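# Place the carton upright on the scale's weighing plate

## Task

Set the carton down on the scale's weighing plate with the same face pointing up as at the start, so that it rests on the plate and nothing else supports it (a carton that stays put only because the robot holds it does not count); then release it and take the tool away from it.

## Robot and tools

ROBOT. Two arms, left_arm and right_arm, each ending in a suction cup instead of fingers. Base poses in the scene frame: left_arm at (-0.073, +0.445, 0) m, quat_wxyz (+1.000, 0, 0, -0.028); right_arm at (+0.016, -0.476, 0) m, quat_wxyz (+0.998, 0, 0, +0.060). The joints have speed and acceleration limits, so after a big motion an arm may still be short of its goal when the result arrives. Elbows never fully straighten.

FRAMES. Reported poses use one scene frame: origin on the table top midway between the arms, +x out over the table, +z up, left_arm on the +y side. The arm names say nothing about which side of an image they appear on. Each arm's cup point is the centre of the cup rim (36 mm across) when the rim touches nothing; the cup points along the cup point's own +z. From roughly 4 cm back from the rim the tool widens, with body and camera sticking out up to about 9 cm sideways. Printed positions can be a little off, more so at long reach.

execute_actions(actions). A list of actions, run in turn. Each action is a table of at most 15 rows, one row per 1/30 s control step, 15 steps per action (0.5 s); a short table repeats its last row. A row is always 14 numbers in [-1, 1] covering both arms: left_arm dx, dy, dz, rx, ry, rz, suction, then right_arm dx, dy, dz, rx, ry, rz, suction. dx..rz are an offset, not a pose: the target relative to where the cup point stood when the action began (for a call's first action, the last pose a result reported), expressed along the cup point's own axes. Rows do not add up; each is measured from that same starting pose. Scale: 1.0 equals 0.6 m or 180 degrees; rx, ry, rz form one rotation vector. An empty list just returns state and images. Each control step, the commanded pose is clipped to within 100 mm and 16 degrees of the measured pose, and motion trails commands by about 0.17 s. After an action an arm goes only as far as its last clipped pose, so send the remainder next.

SUCTION. The 7th and 14th numbers: above 0.01 switches that cup on, 0.01 or below switches it off, and the setting persists. A 0 is an active command, so repeat the current value for a cup you want unchanged; use zero offsets for an arm that should not move.

move(target, speed, stop_force, blocking). target is one 14-number row laid out as above: offsets in each cup point's axes from the pose in the latest result showing one; suction values are sent at the start. Each cup point travels a straight line, the shorter way round in rotation, with all paths finishing together in 0.5 to 10 s (cut off at 10 s). speed: 0.002 to 0.5 m/s, default 0.25; rotation up to twice that in rad/s. Paths do not avoid obstacles or the other arm, and cup points may lag, wander or overshoot speed, especially with a nearly straight arm. stop_force: 9 to 40 N, shared by both arms, allowed only after 0.2 s of scene time and not with blocking=false. An arm's path ends when its wrist sensor feels that much added push against the motion for two steps; it then backs up to its position two steps earlier and holds. Press can briefly exceed the threshold; move very slowly when using it. Do not rely on it when the cup point rotates, and omit it when pulling away from something the cup is pressing on. An arm commanded within 1.5 mm and 0.5 degrees counts as still. blocking=false returns after 0.5 s; check with wait(0) and finish with wait or stop before sending more. The move: line reports each arm's ending: done, off_target, moving, held, fault, or contact (stop_force ended it); limits=paced means the sent pose was clipped, limits=held means a check blocked some steps.

wait(seconds): 0 to 10, arms keep their last command. stop(): brakes a running move. zoom_image(camera, region): region [x0, y0, x1, y1] in pixels, at most 504 by 504. Cameras: cam_head_left and cam_head_right (896x504), cam_left_wrist and cam_right_wrist (616x616 fisheye). read_manual(section="licences") gives licence text only. finished_scene(scene): ends the current scene, given its number; irreversible.

RESULTS. State line per arm: end_effector_position (m), end_effector_quat_wxyz, velocities (m/s, rad/s). Hand target lines show the pose the controller now drives toward. A pose unreachable line means the clearance check altered or blocked that arm's command. suction_measured: near 0 without a seal, 0.83 or more when airtight, lower with leaks; part_present turns 1 at 0.50 and back to 0 below 0.45. Wrist force and Wrist torque are in the cup point's axes, pointing from the surface into the arm; offsets up to about 4 N, noise up to 2.4 N, saturation near 50 N; no reading at the start is normal. Joint torque numbers are unreliable for judging contact. MOTOR HOT appears at 70 °C; at 85 °C the arm is braked for a long cooldown.

GRIPPING AND RELEASE. Switch suction on and press the rim onto a flat, smooth patch of the carton, fully inside its edges and away from seams or holes. Under vacuum the cup shortens, so the carton sits up to 12 mm nearer the tool; vacuum alone can lift a resting object. To release, lower until the carton rests on the plate, switch suction off, then withdraw more than 15 mm. A cup sealed on the table pins the tool until suction is off.

AVOID. Arms are stiff: aiming even slightly beyond a firm contact can trip a fault. A joint torque at its load limit (133 N m shoulder pan, shoulder lift, elbow; 24.9 N m each wrist, held weight included) or 150 N of outside force stops that arm for 10 s and drops the rest of the call. Do not let the arms collide or push on each other. Do not knock or drop anything off the table; avoid drops, slips, slams and hard pushes. Loose objects may occasionally get a brief shove. The simulation keeps running while you think.

Each tool is called after "Request:" by a JSON object that holds its "fn" and its "kwargs".

## Session

Request:
{"fn": "execute_actions", "kwargs": {"actions": []}}

Scene clock: 0.00 s.
left_arm: end_effector_position=(+0.3548, +0.4211, +0.4101) suction_measured=0.00 part_present=0 end_effector_quat_wxyz=(+0.001, +0.028, +1.000, -0.001) end_effector_velocity=(+0.000, -0.000, +0.000) end_effector_angular_velocity=(-0.002, -0.001, +0.001) | right_arm: end_effector_position=(+0.4427, -0.4235, +0.4093) suction_measured=0.00 part_present=0 end_effector_quat_wxyz=(+0.001, -0.062, +0.998, +0.001) end_effector_velocity=(-0.000, +0.000, -0.000) end_effector_angular_velocity=(-0.000, +0.000, +0.003)
Joint positions: left_arm=[-0.315 -1.747  1.517 -1.343 -1.572  1.256] | right_arm=[ 3.459 -1.396 -1.517 -1.797  1.571  1.886]
Joint velocities: left_arm=[-0.     0.    -0.001 -0.001 -0.001 -0.001] | right_arm=[ 0.001  0.    -0.    -0.    -0.    -0.002]
Joint torques (N m, as the arm reports them, + toward a larger angle): no reading
Wrist force (N, on the end effector, along its own x y z axes, offset not removed): no reading
Wrist torque (N m, same axes, about the end effector's origin, offset not removed): no reading
Hand target (left_arm): +0.355, +0.421, +0.410; +0.001, +0.028, +1.000, -0.001
Hand target (right_arm): +0.443, -0.424, +0.409; +0.001, -0.062, +0.998, +0.001

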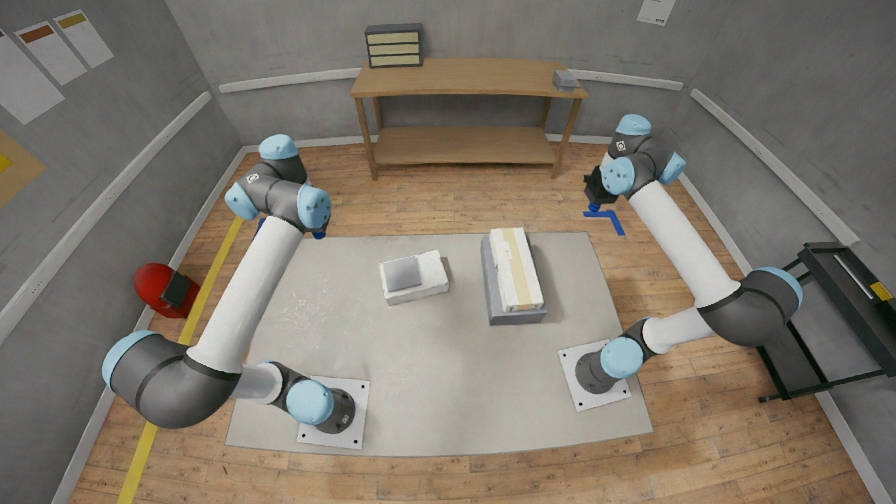

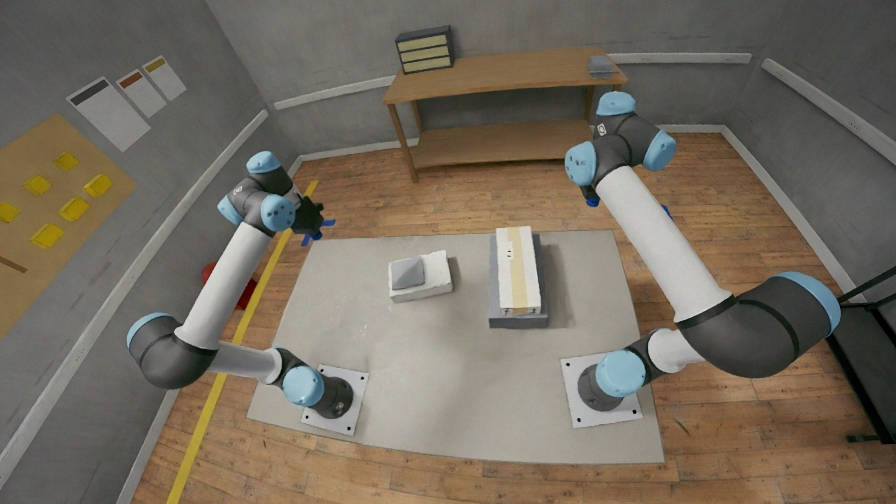

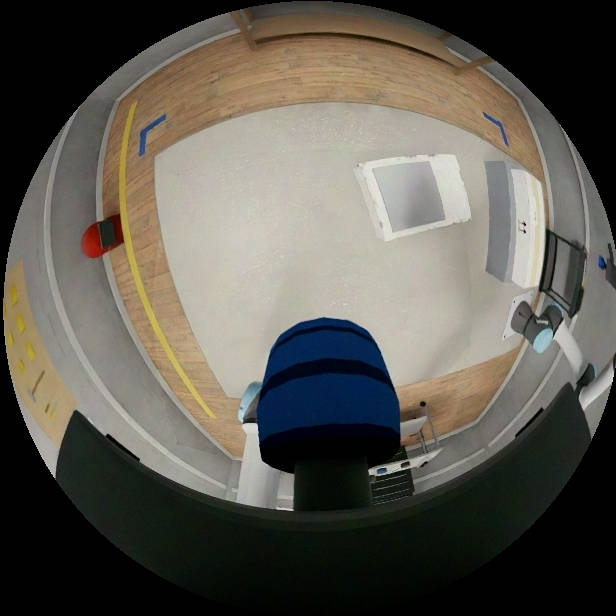

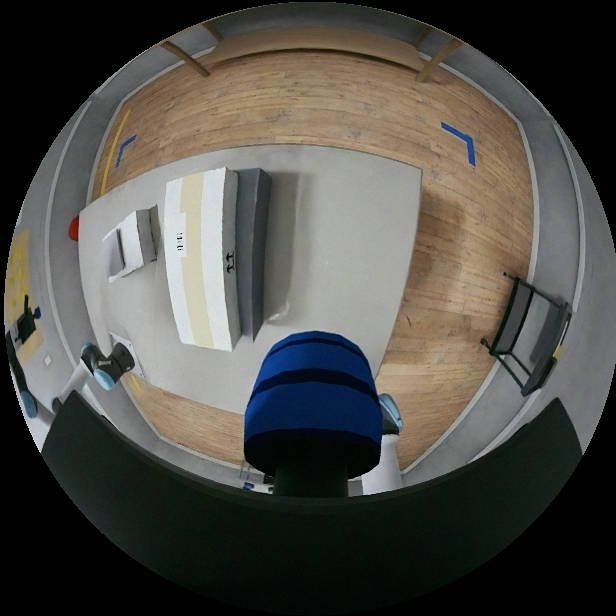

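Request:
{"fn": "zoom_image", "kwargs": {"camera": "cam_head_left", "region": [360, 210, 570, 340]}}

Request:
{"fn": "zoom_image", "kwargs": {"camera": "cam_head_right", "region": [370, 210, 580, 340]}}

Request:
{"fn": "zoom_image", "kwargs": {"camera": "cam_right_wrist", "region": [80, 140, 300, 360]}}

Request:
{"fn": "zoom_image", "kwargs": {"camera": "cam_left_wrist", "region": [340, 120, 560, 300]}}

Region (360, 210, 570, 340) of cam_head_left's 896x504 image, scaled by 2.400, with more detail than that image has; it fills the top 312 rows of this view, and the rest is white.

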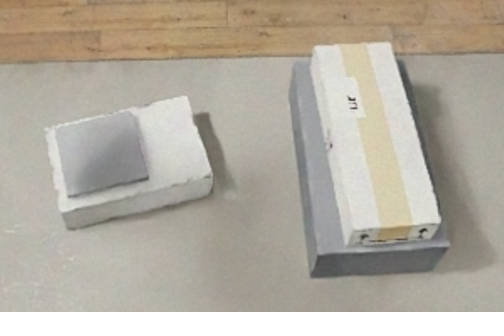

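Region (370, 210, 580, 340) of cam_head_right's 896x504 image, scaled by 2.400, with more detail than that image has; it fills the top 312 rows of this view, and the rest is white.

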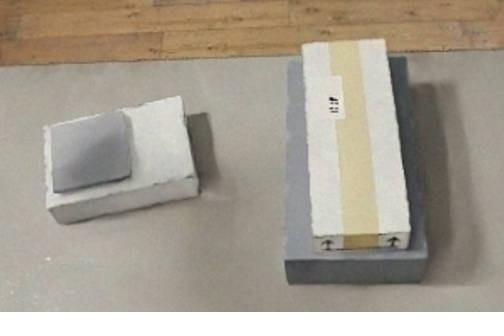

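Region (80, 140, 300, 360) of cam_right_wrist's 616x616 image, scaled by 2.291, with more detail than that image has.

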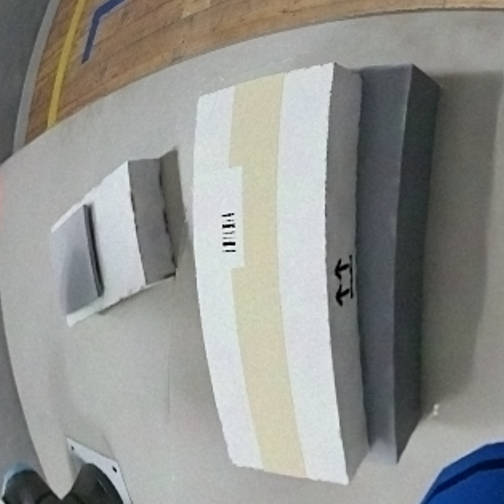

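Region (340, 120, 560, 300) of cam_left_wrist's 616x616 image, scaled by 2.291, with more detail than that image has; it fills the top 412 rows of this view, and the rest is white.

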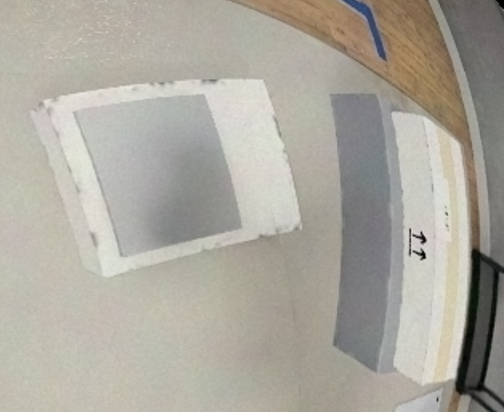

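Request:
{"fn": "move", "kwargs": {"target": [0,0,0,0,0,0,0, 0.0198,0.3757,0.3655,0,0,0.022,0], "speed": 0.3}}

Scene clock: 4.77 s.
left_arm: end_effector_position=(+0.3548, +0.4211, +0.4101) suction_measured=0.00 part_present=0 end_effector_quat_wxyz=(+0.001, +0.028, +1.000, -0.001) end_effector_velocity=(-0.000, -0.000, +0.000) end_effector_angular_velocity=(+0.000, +0.001, +0.001) | right_arm: end_effector_position=(+0.4032, -0.2012, +0.1901) suction_measured=0.00 part_present=0 end_effector_quat_wxyz=(+0.000, -0.027, +1.000, +0.001) end_effector_velocity=(+0.000, +0.001, -0.001) end_effector_angular_velocity=(+0.001, -0.000, -0.002)
Joint positions: left_arm=[-0.315 -1.747  1.517 -1.343 -1.572  1.256] | right_arm=[ 3.924 -1.542 -1.956 -1.213  1.571  2.419]
Joint velocities: left_arm=[-0.001 -0.    -0.001  0.002 -0.    -0.002] | right_arm=[ 0.002 -0.003 -0.     0.004  0.     0.003]
Joint torques (N m, as the arm reports them, + toward a larger angle): left_arm=[  0.71 -15.62 -23.02  -2.49   0.45  -0.06] | right_arm=[ 9.58 15.56 10.61  3.58 -2.66  1.22]
Wrist force (N, on the end effector, along its own x y z axes, offset not removed): left_arm=[-2.9 -1.1 -2.5] | right_arm=[1.0 1.7 0.7]
Wrist torque (N m, same axes, about the end effector's origin, offset not removed): left_arm=[-0.42 0.41 0.07] | right_arm=[0.32 -0.05 0.06]
Hand target (left_arm): +0.355, +0.421, +0.410; +0.001, +0.028, +1.000, -0.001
Hand target (right_arm): +0.403, -0.201, +0.190; +0.000, -0.027, +1.000, +0.001
Off the commanded pose (left_arm): 0.000 m, 0 deg.
Off the commanded pose (right_arm): 0.000 m, 0 deg.
move: done
camera_calibration (this result's frames):
cam_left_wrist: T_world_to_cam=[[-0.109052, -0.993971, -0.0113549, 0.46856], [-0.867309, 0.0895614, 0.489647, 0.090572], [-0.485678, 0.063245, -0.871847, 0.568847], [0, 0, 0, 1]] pos_world=[0.405928, 0.421647, 0.456919]
cam_right_wrist: T_world_to_cam=[[0.0559174, -0.99784, -0.034487, -0.214314], [-0.909612, -0.0651545, 0.410319, 0.298867], [-0.411679, 0.00842581, -0.91129, 0.409444], [0, 0, 0, 1]] pos_world=[0.452396, -0.197828, 0.2431]

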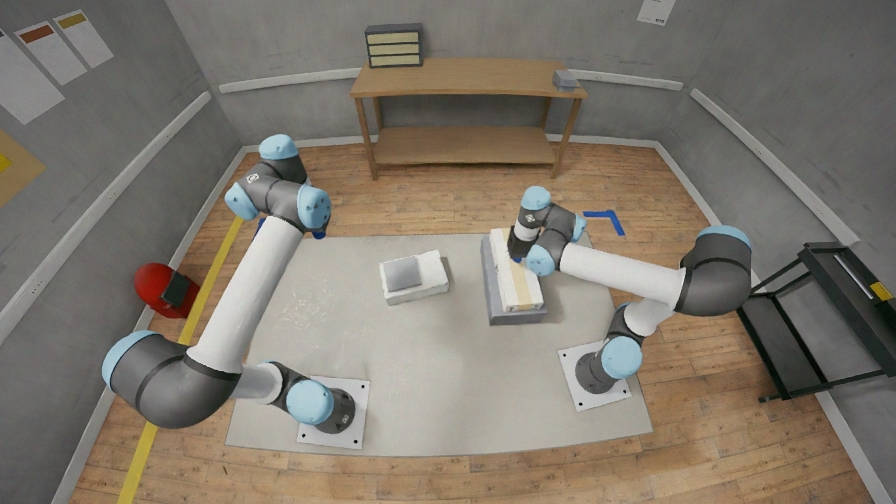

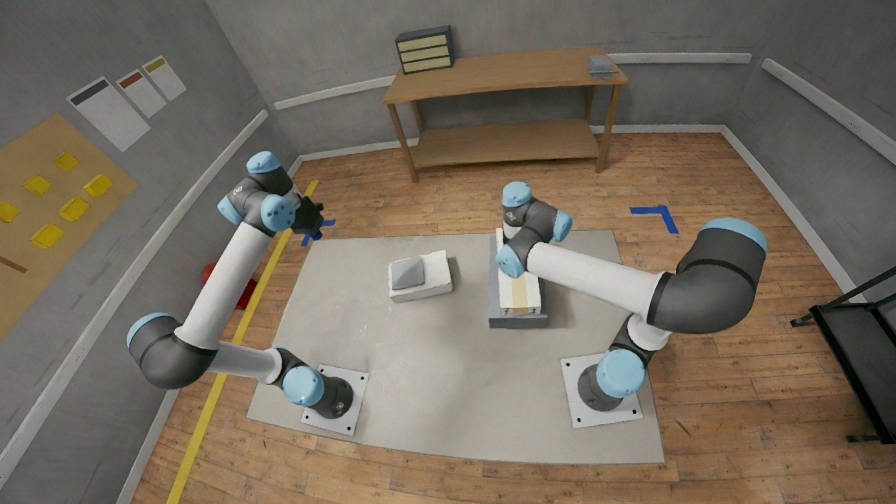

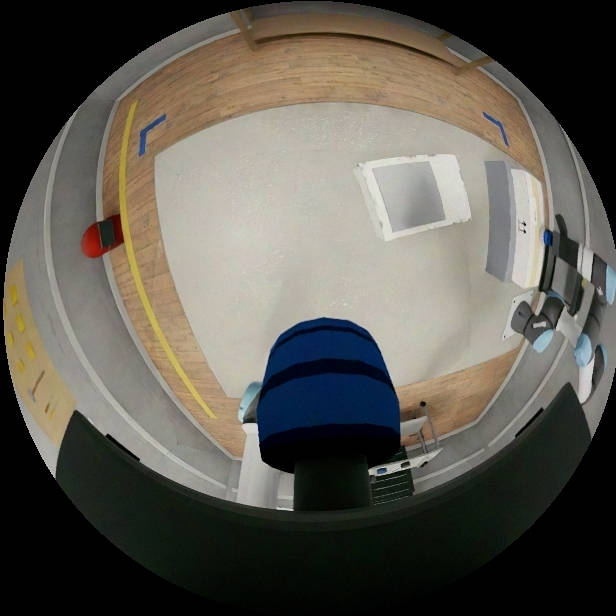

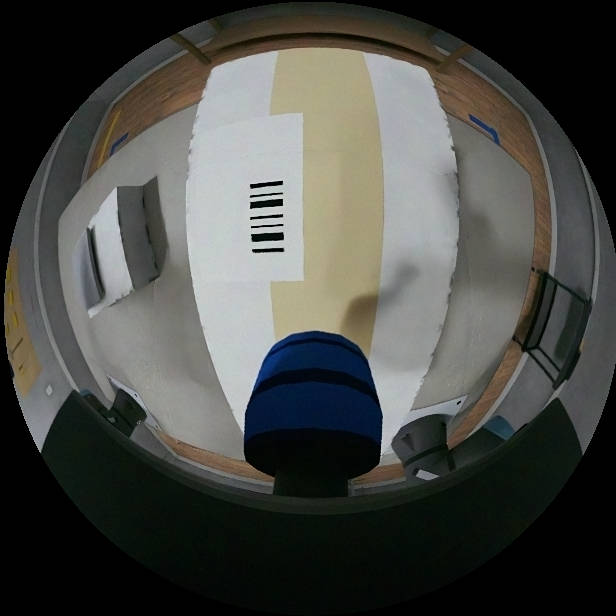

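Request:
{"fn": "move", "kwargs": {"target": [0,0,0,0,0,0,0, 0,-0.0065,0.072,0,0,0,1], "speed": 0.03, "stop_force": 10}}

Scene clock: 7.03 s.
left_arm: end_effector_position=(+0.3548, +0.4211, +0.4101) suction_measured=0.00 part_present=0 end_effector_quat_wxyz=(+0.001, +0.028, +1.000, -0.001) end_effector_velocity=(+0.000, -0.000, +0.000) end_effector_angular_velocity=(-0.001, -0.000, +0.000) | right_arm: end_effector_position=(+0.4034, -0.2050, +0.1470) suction_measured=0.94 part_present=1 end_effector_quat_wxyz=(+0.000, -0.027, +1.000, +0.001) end_effector_velocity=(+0.000, -0.000, -0.001) end_effector_angular_velocity=(+0.000, -0.000, -0.000)
Joint positions: left_arm=[-0.315 -1.747  1.517 -1.343 -1.572  1.256] | right_arm=[ 3.918 -1.582 -2.036 -1.092  1.571  2.414]
Joint velocities: left_arm=[ 0.001  0.    -0.001 -0.    -0.001  0.   ] | right_arm=[-0.    -0.001 -0.003  0.004 -0.     0.   ]
Joint torques (N m, as the arm reports them, + toward a larger angle): left_arm=[  1.6  -16.07 -23.67  -2.33   0.6    0.23] | right_arm=[-11.16  21.28  11.67   3.63  -0.28  -1.61]
Wrist force (N, on the end effector, along its own x y z axes, offset not removed): left_arm=[0.8 1.2 -1.8] | right_arm=[-2.1 1.3 10.7]
Wrist torque (N m, same axes, about the end effector's origin, offset not removed): left_arm=[0.14 -0.29 0.28] | right_arm=[0.28 -0.14 0.20]
Hand target (left_arm): +0.355, +0.421, +0.410; +0.001, +0.028, +1.000, -0.001
Hand target (right_arm): +0.403, -0.205, +0.147; +0.000, -0.027, +1.000, +0.001
Off the commanded pose (left_arm): 0.000 m, 0 deg.
Off the commanded pose (right_arm): 0.000 m, 0 deg.
move: done
camera_calibration (this result's frames):
cam_left_wrist: T_world_to_cam=[[-0.109051, -0.993971, -0.0113548, 0.46856], [-0.867309, 0.0895613, 0.489647, 0.090572], [-0.485679, 0.0632449, -0.871847, 0.568847], [0, 0, 0, 1]] pos_world=[0.405928, 0.421647, 0.456919]
cam_right_wrist: T_world_to_cam=[[0.0559131, -0.997841, -0.0344563, -0.21969], [-0.909625, -0.0651377, 0.410292, 0.316504], [-0.41165, 0.00840167, -0.911303, 0.370298], [0, 0, 0, 1]] pos_world=[0.452617, -0.201711, 0.200025]

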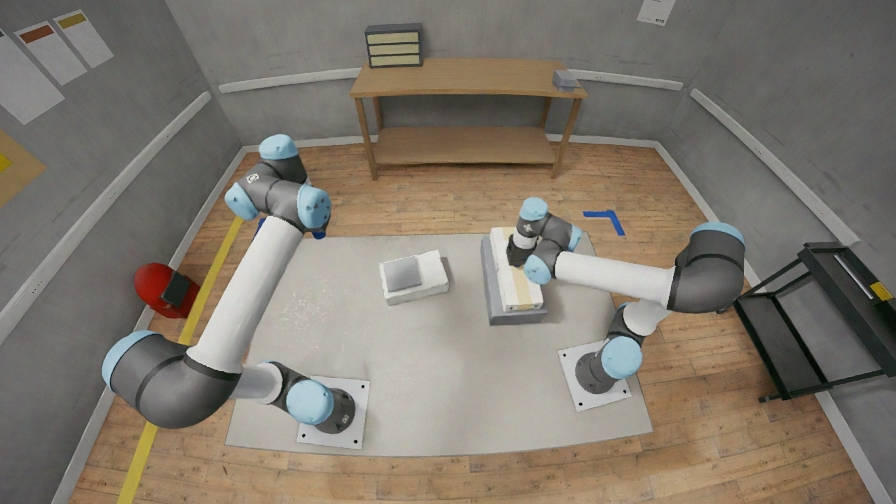

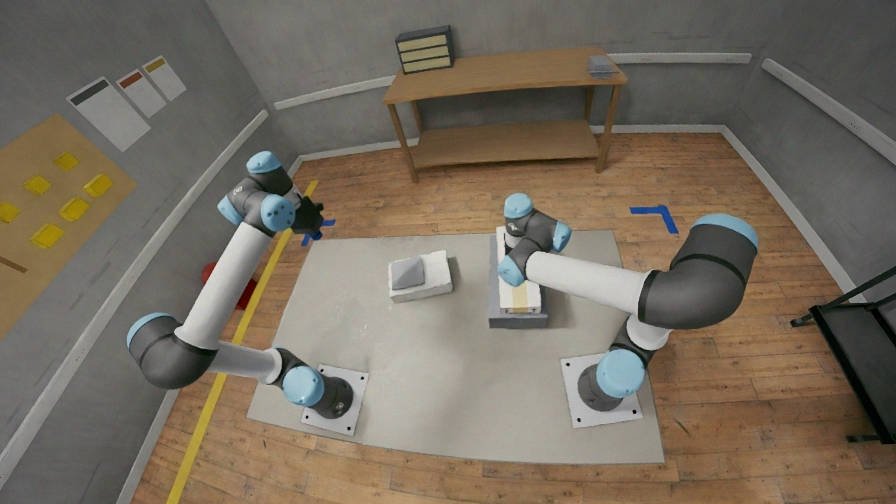

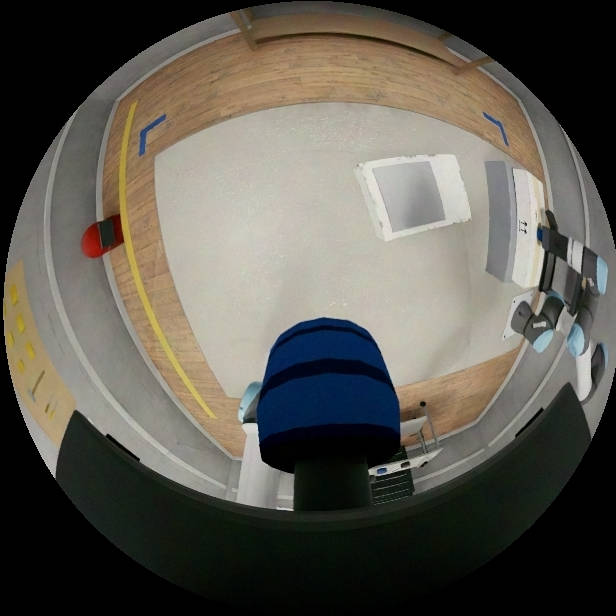

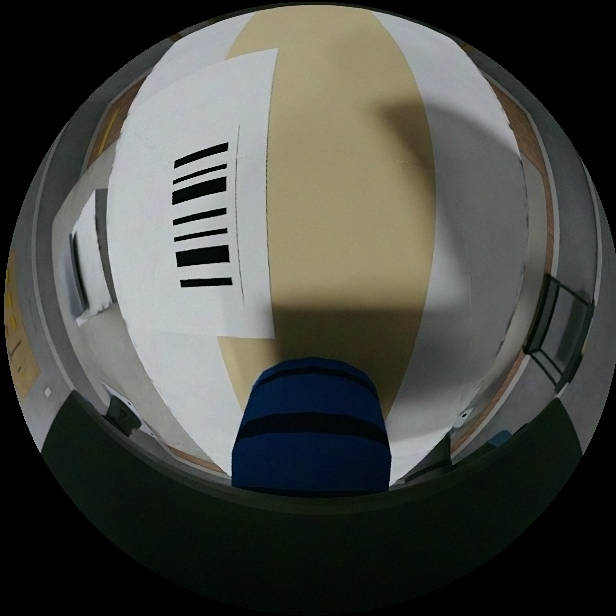

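Request:
{"fn": "zoom_image", "kwargs": {"camera": "cam_left_wrist", "region": [460, 140, 620, 300]}}

Request:
{"fn": "wait", "kwargs": {"seconds": 0.1}}

Invalid region (460, 140, 620, 300): it reaches outside that camera's 616x616 image.

Scene clock: 7.47 s.
left_arm: end_effector_position=(+0.3548, +0.4211, +0.4101) suction_measured=0.00 part_present=0 end_effector_quat_wxyz=(+0.001, +0.028, +1.000, -0.001) end_effector_velocity=(+0.000, -0.000, +0.000) end_effector_angular_velocity=(-0.001, -0.001, -0.000) | right_arm: end_effector_position=(+0.4034, -0.2050, +0.1468) suction_measured=0.96 part_present=1 end_effector_quat_wxyz=(+0.000, -0.027, +1.000, +0.001) end_effector_velocity=(-0.000, -0.000, +0.000) end_effector_angular_velocity=(+0.000, -0.000, +0.001)
Joint positions: left_arm=[-0.315 -1.747  1.517 -1.343 -1.572  1.256] | right_arm=[ 3.918 -1.582 -2.037 -1.092  1.571  2.414]
Joint velocities: left_arm=[ 0.    -0.     0.    -0.002 -0.001  0.001] | right_arm=[ 0.     0.    -0.     0.    -0.    -0.001]
Joint torques (N m, as the arm reports them, + toward a larger angle): left_arm=[  2.16 -16.49 -24.05  -2.46   0.56   0.23] | right_arm=[-11.2   19.68  11.71   3.77   0.63  -1.52]
Wrist force (N, on the end effector, along its own x y z axes, offset not removed): left_arm=[-0.3 -0.8 -2.4] | right_arm=[-0.6 0.0 10.0]
Wrist torque (N m, same axes, about the end effector's origin, offset not removed): left_arm=[-0.32 -0.13 0.14] | right_arm=[0.12 -0.44 0.19]
Hand target (left_arm): +0.355, +0.421, +0.410; +0.001, +0.028, +1.000, -0.001
Hand target (right_arm): +0.403, -0.205, +0.147; +0.000, -0.027, +1.000, +0.001
Off the commanded pose (left_arm): 0.000 m, 0 deg.
Off the commanded pose (right_arm): 0.000 m, 0 deg.
wait: 0.10 s; at rest from the start
camera_calibration (this result's frames):
cam_left_wrist: T_world_to_cam=[[-0.109052, -0.993971, -0.0113549, 0.46856], [-0.867309, 0.0895614, 0.489648, 0.090572], [-0.485679, 0.063245, -0.871847, 0.568847], [0, 0, 0, 1]] pos_world=[0.405928, 0.421647, 0.456919]
cam_right_wrist: T_world_to_cam=[[0.0559184, -0.99784, -0.0344598, -0.219706], [-0.909626, -0.0651439, 0.410289, 0.316557], [-0.411648, 0.00840281, -0.911304, 0.370176], [0, 0, 0, 1]] pos_world=[0.452617, -0.201721, 0.199892]

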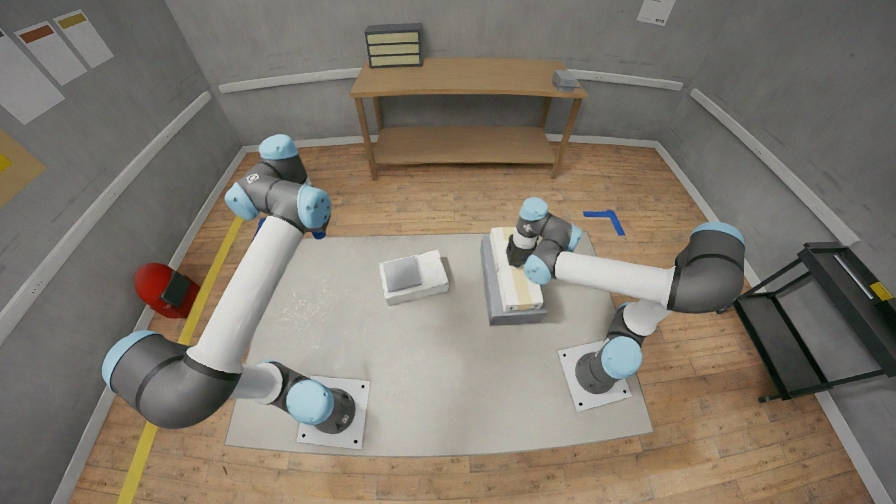

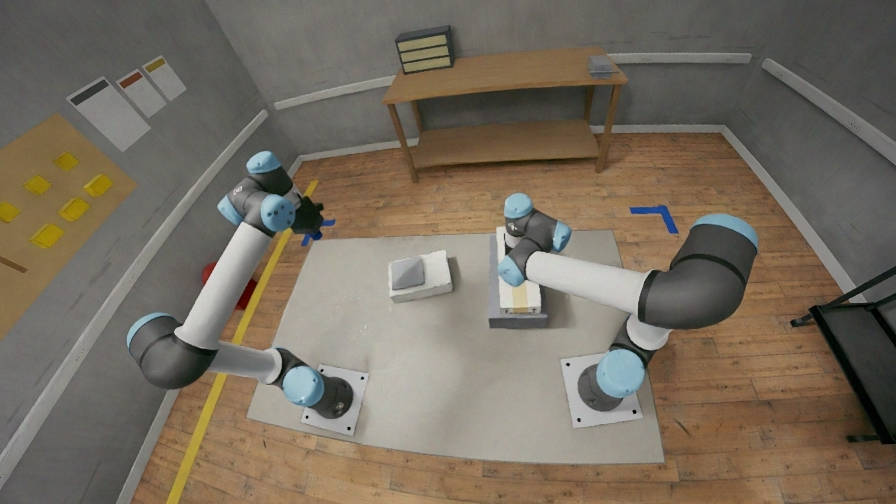

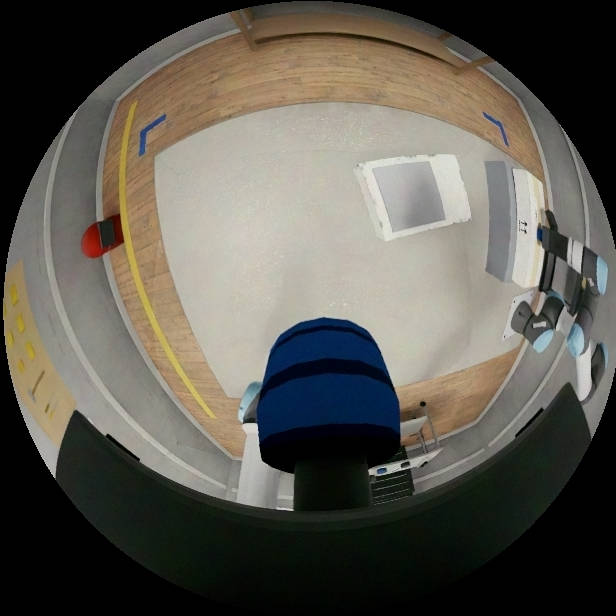

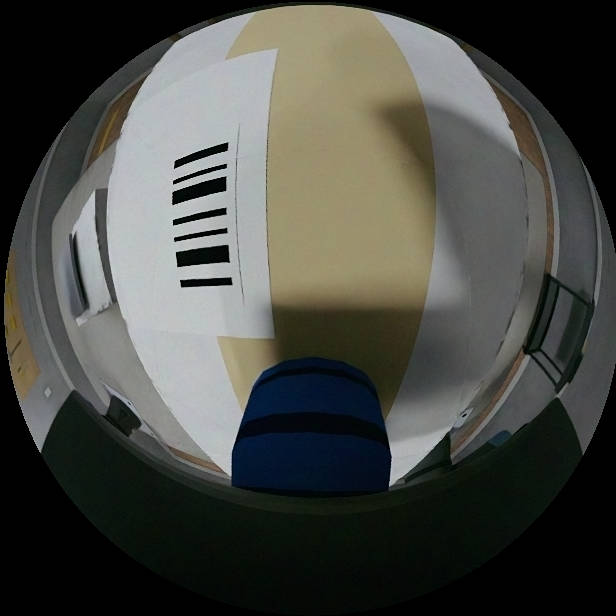

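Request:
{"fn": "move", "kwargs": {"target": [0,0,0,0,0,0,0, 0,0,0.015,0,0,0,1], "speed": 0.01, "stop_force": 9}}

Scene clock: 8.47 s.
left_arm: end_effector_position=(+0.3548, +0.4211, +0.4101) suction_measured=0.00 part_present=0 end_effector_quat_wxyz=(+0.001, +0.028, +1.000, -0.001) end_effector_velocity=(-0.000, +0.000, -0.000) end_effector_angular_velocity=(+0.001, +0.002, +0.002) | right_arm: end_effector_position=(+0.4034, -0.2051, +0.1432) suction_measured=0.96 part_present=1 end_effector_quat_wxyz=(+0.000, -0.027, +1.000, +0.001) end_effector_velocity=(-0.000, +0.000, +0.002) end_effector_angular_velocity=(-0.002, +0.002, +0.001)
Joint positions: left_arm=[-0.315 -1.747  1.517 -1.343 -1.572  1.256] | right_arm=[ 3.918 -1.587 -2.043 -1.081  1.571  2.414]
Joint velocities: left_arm=[ 0.001  0.     0.     0.002 -0.    -0.001] | right_arm=[ 0.     0.001  0.005 -0.009 -0.    -0.   ]
Joint torques (N m, as the arm reports them, + toward a larger angle): left_arm=[  1.99 -15.6  -23.25  -2.39   0.43   0.03] | right_arm=[-7.1  17.71 23.28 -0.34  1.28 -1.52]
Wrist force (N, on the end effector, along its own x y z axes, offset not removed): left_arm=[1.2 -0.9 -1.5] | right_arm=[2.9 -4.5 -28.0]
Wrist torque (N m, same axes, about the end effector's origin, offset not removed): left_arm=[-0.44 -0.18 0.12] | right_arm=[0.06 -0.10 0.27]
Hand target (left_arm): +0.355, +0.421, +0.410; +0.001, +0.028, +1.000, -0.001
Hand target (right_arm): +0.403, -0.205, +0.144; +0.000, -0.027, +1.000, +0.001
Off the commanded pose (left_arm): 0.000 m, 0 deg.
Off the commanded pose (right_arm): 0.005 m, 0 deg.
move: contact (right_arm)
camera_calibration (this result's frames):
cam_left_wrist: T_world_to_cam=[[-0.109052, -0.993971, -0.0113549, 0.46856], [-0.867309, 0.0895615, 0.489647, 0.0905719], [-0.485679, 0.0632451, -0.871847, 0.568847], [0, 0, 0, 1]] pos_world=[0.405928, 0.421647, 0.456919]
cam_right_wrist: T_world_to_cam=[[0.0558937, -0.997847, -0.0343253, -0.219909], [-0.909581, -0.0650671, 0.410401, 0.318002], [-0.41175, 0.00828284, -0.911259, 0.366824], [0, 0, 0, 1]] pos_world=[0.45258, -0.201783, 0.196215]

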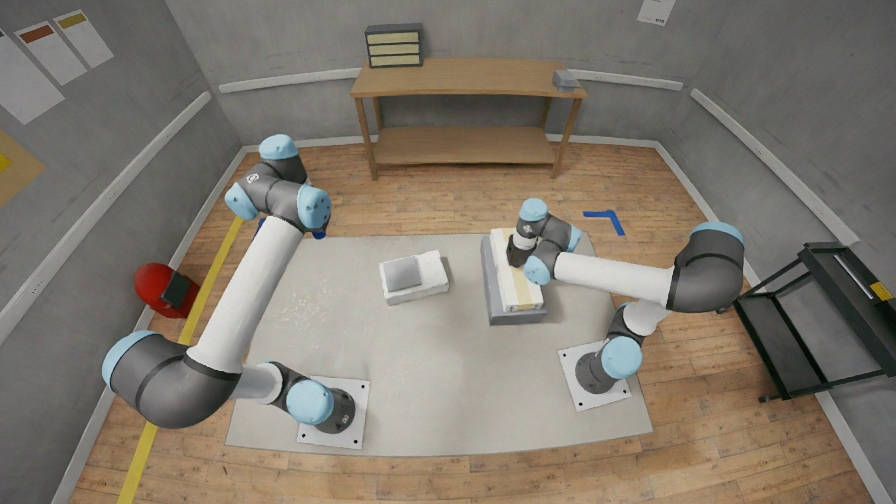

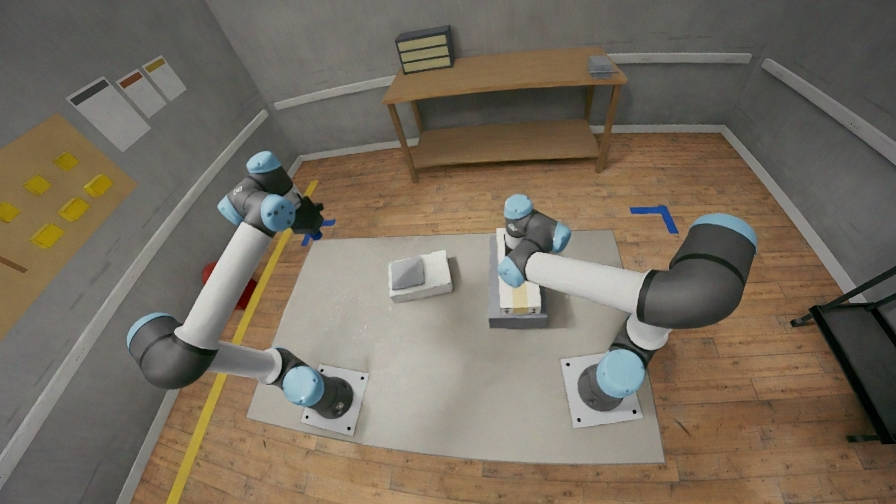

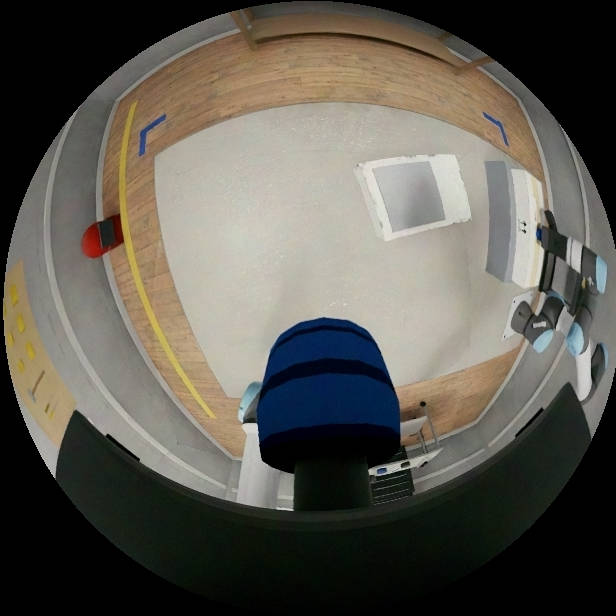

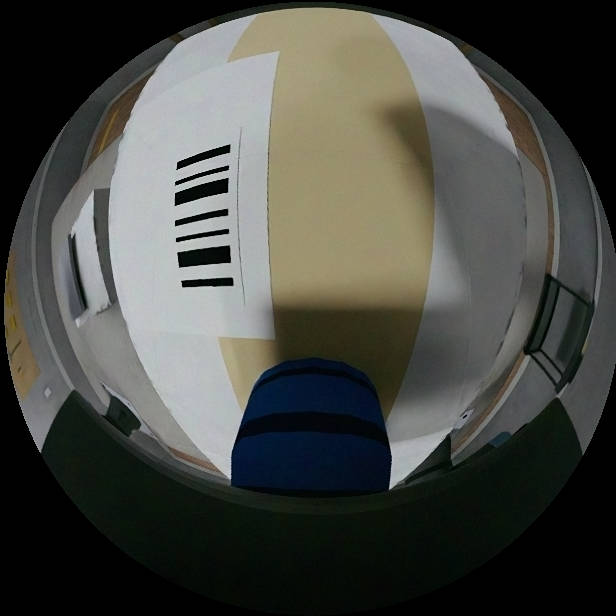

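Request:
{"fn": "execute_actions", "kwargs": {"actions": [[[0,0,0,0,0,0,0, 0,0,-0.0017,0,0,0,0],[0,0,0,0,0,0,0, 0,0,-0.0017,0,0,0,0],[0,0,0,0,0,0,0, 0,0,-0.0017,0,0,0,0],[0,0,0,0,0,0,0, 0,0,-0.0017,0,0,0,0],[0,0,0,0,0,0,0, 0,0,-0.0017,0,0,0,0],[0,0,0,0,0,0,0, 0,0,-0.0017,0,0,0,0],[0,0,0,0,0,0,0, 0,0,-0.0017,0,0,0,0],[0,0,0,0,0,0,0, 0,0,-0.0017,0,0,0,0],[0,0,0,0,0,0,0, 0,0,-0.003,0,0,0,0],[0,0,0,0,0,0,0, 0,0,-0.005,0,0,0,0],[0,0,0,0,0,0,0, 0,0,-0.007,0,0,0,0],[0,0,0,0,0,0,0, 0,0,-0.009,0,0,0,0]]]}}

Scene clock: 9.17 s.
left_arm: end_effector_position=(+0.3548, +0.4211, +0.4101) suction_measured=0.00 part_present=0 end_effector_quat_wxyz=(+0.001, +0.028, +1.000, -0.001) end_effector_velocity=(-0.000, +0.000, -0.001) end_effector_angular_velocity=(+0.001, +0.001, +0.001) | right_arm: end_effector_position=(+0.4034, -0.2051, +0.1474) suction_measured=0.00 part_present=0 end_effector_quat_wxyz=(+0.000, -0.027, +1.000, +0.001) end_effector_velocity=(+0.000, +0.000, +0.013) end_effector_angular_velocity=(+0.000, -0.001, -0.001)
Joint positions: left_arm=[-0.315 -1.747  1.517 -1.343 -1.572  1.256] | right_arm=[ 3.918 -1.582 -2.036 -1.093  1.571  2.414]
Joint velocities: left_arm=[ 0.    -0.     0.001  0.     0.001 -0.001] | right_arm=[-0.     0.016  0.022 -0.037 -0.     0.   ]
Joint torques (N m, as the arm reports them, + toward a larger angle): left_arm=[  1.71 -16.65 -21.47  -2.43   0.59   0.  ] | right_arm=[-6.55 25.64 27.66 -0.04  1.4  -1.59]
Wrist force (N, on the end effector, along its own x y z axes, offset not removed): left_arm=[-2.1 1.4 -3.6] | right_arm=[1.7 0.1 -8.5]
Wrist torque (N m, same axes, about the end effector's origin, offset not removed): left_arm=[0.25 0.21 0.08] | right_arm=[0.20 -0.28 0.08]
Hand target (left_arm): +0.355, +0.421, +0.410; +0.001, +0.028, +1.000, -0.001
Hand target (right_arm): +0.403, -0.205, +0.149; +0.000, -0.027, +1.000, +0.001
Off the commanded pose (left_arm): 0.000 m, 0 deg.
Off the commanded pose (right_arm): 0.001 m, 0 deg.
camera_calibration (this result's frames):
cam_left_wrist: T_world_to_cam=[[-0.109052, -0.993971, -0.0113548, 0.46856], [-0.867309, 0.0895614, 0.489648, 0.090572], [-0.485679, 0.0632449, -0.871847, 0.568847], [0, 0, 0, 1]] pos_world=[0.405928, 0.421647, 0.456919]
cam_right_wrist: T_world_to_cam=[[0.055896, -0.997846, -0.0343289, -0.21977], [-0.909582, -0.0650707, 0.410397, 0.316269], [-0.411747, 0.0082854, -0.91126, 0.370662], [0, 0, 0, 1]] pos_world=[0.452576, -0.201788, 0.200429]

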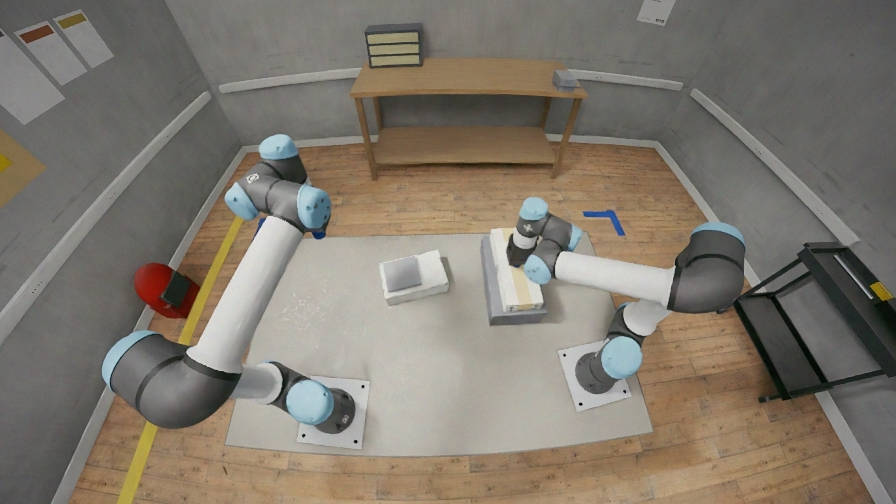

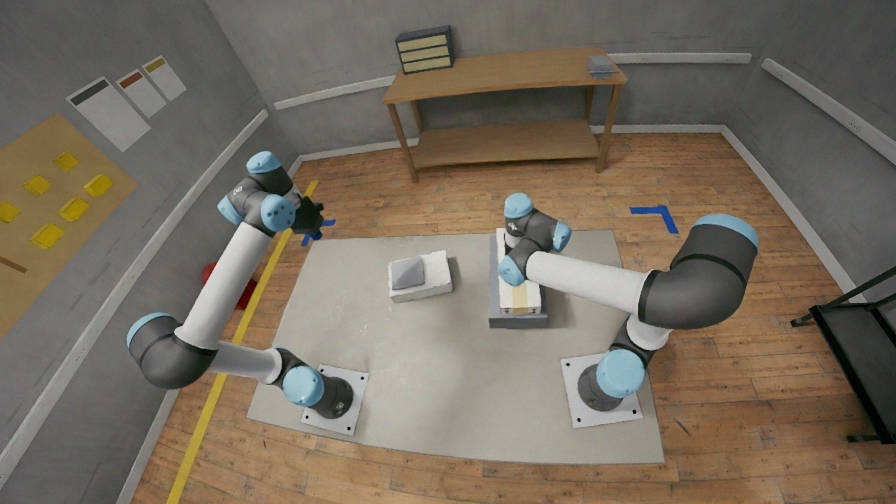

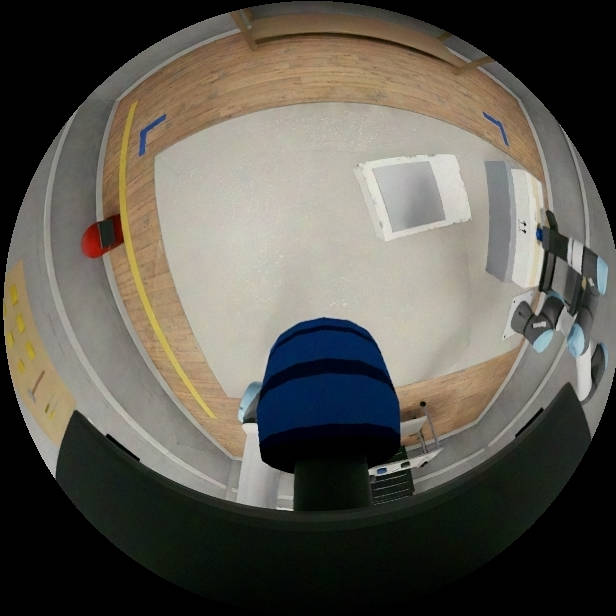

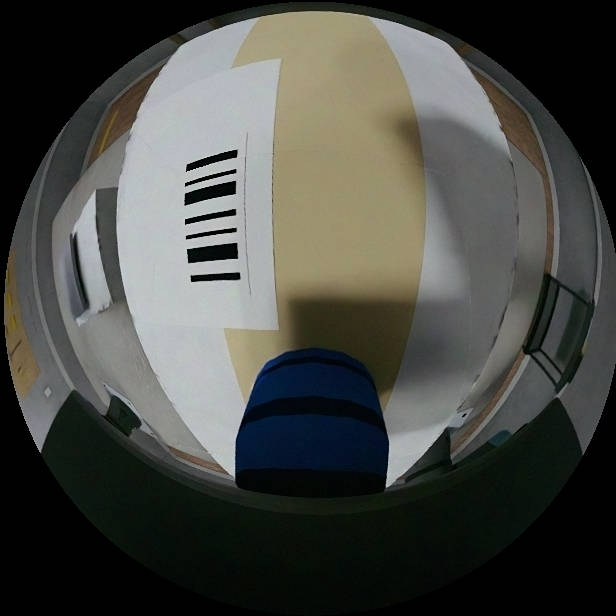

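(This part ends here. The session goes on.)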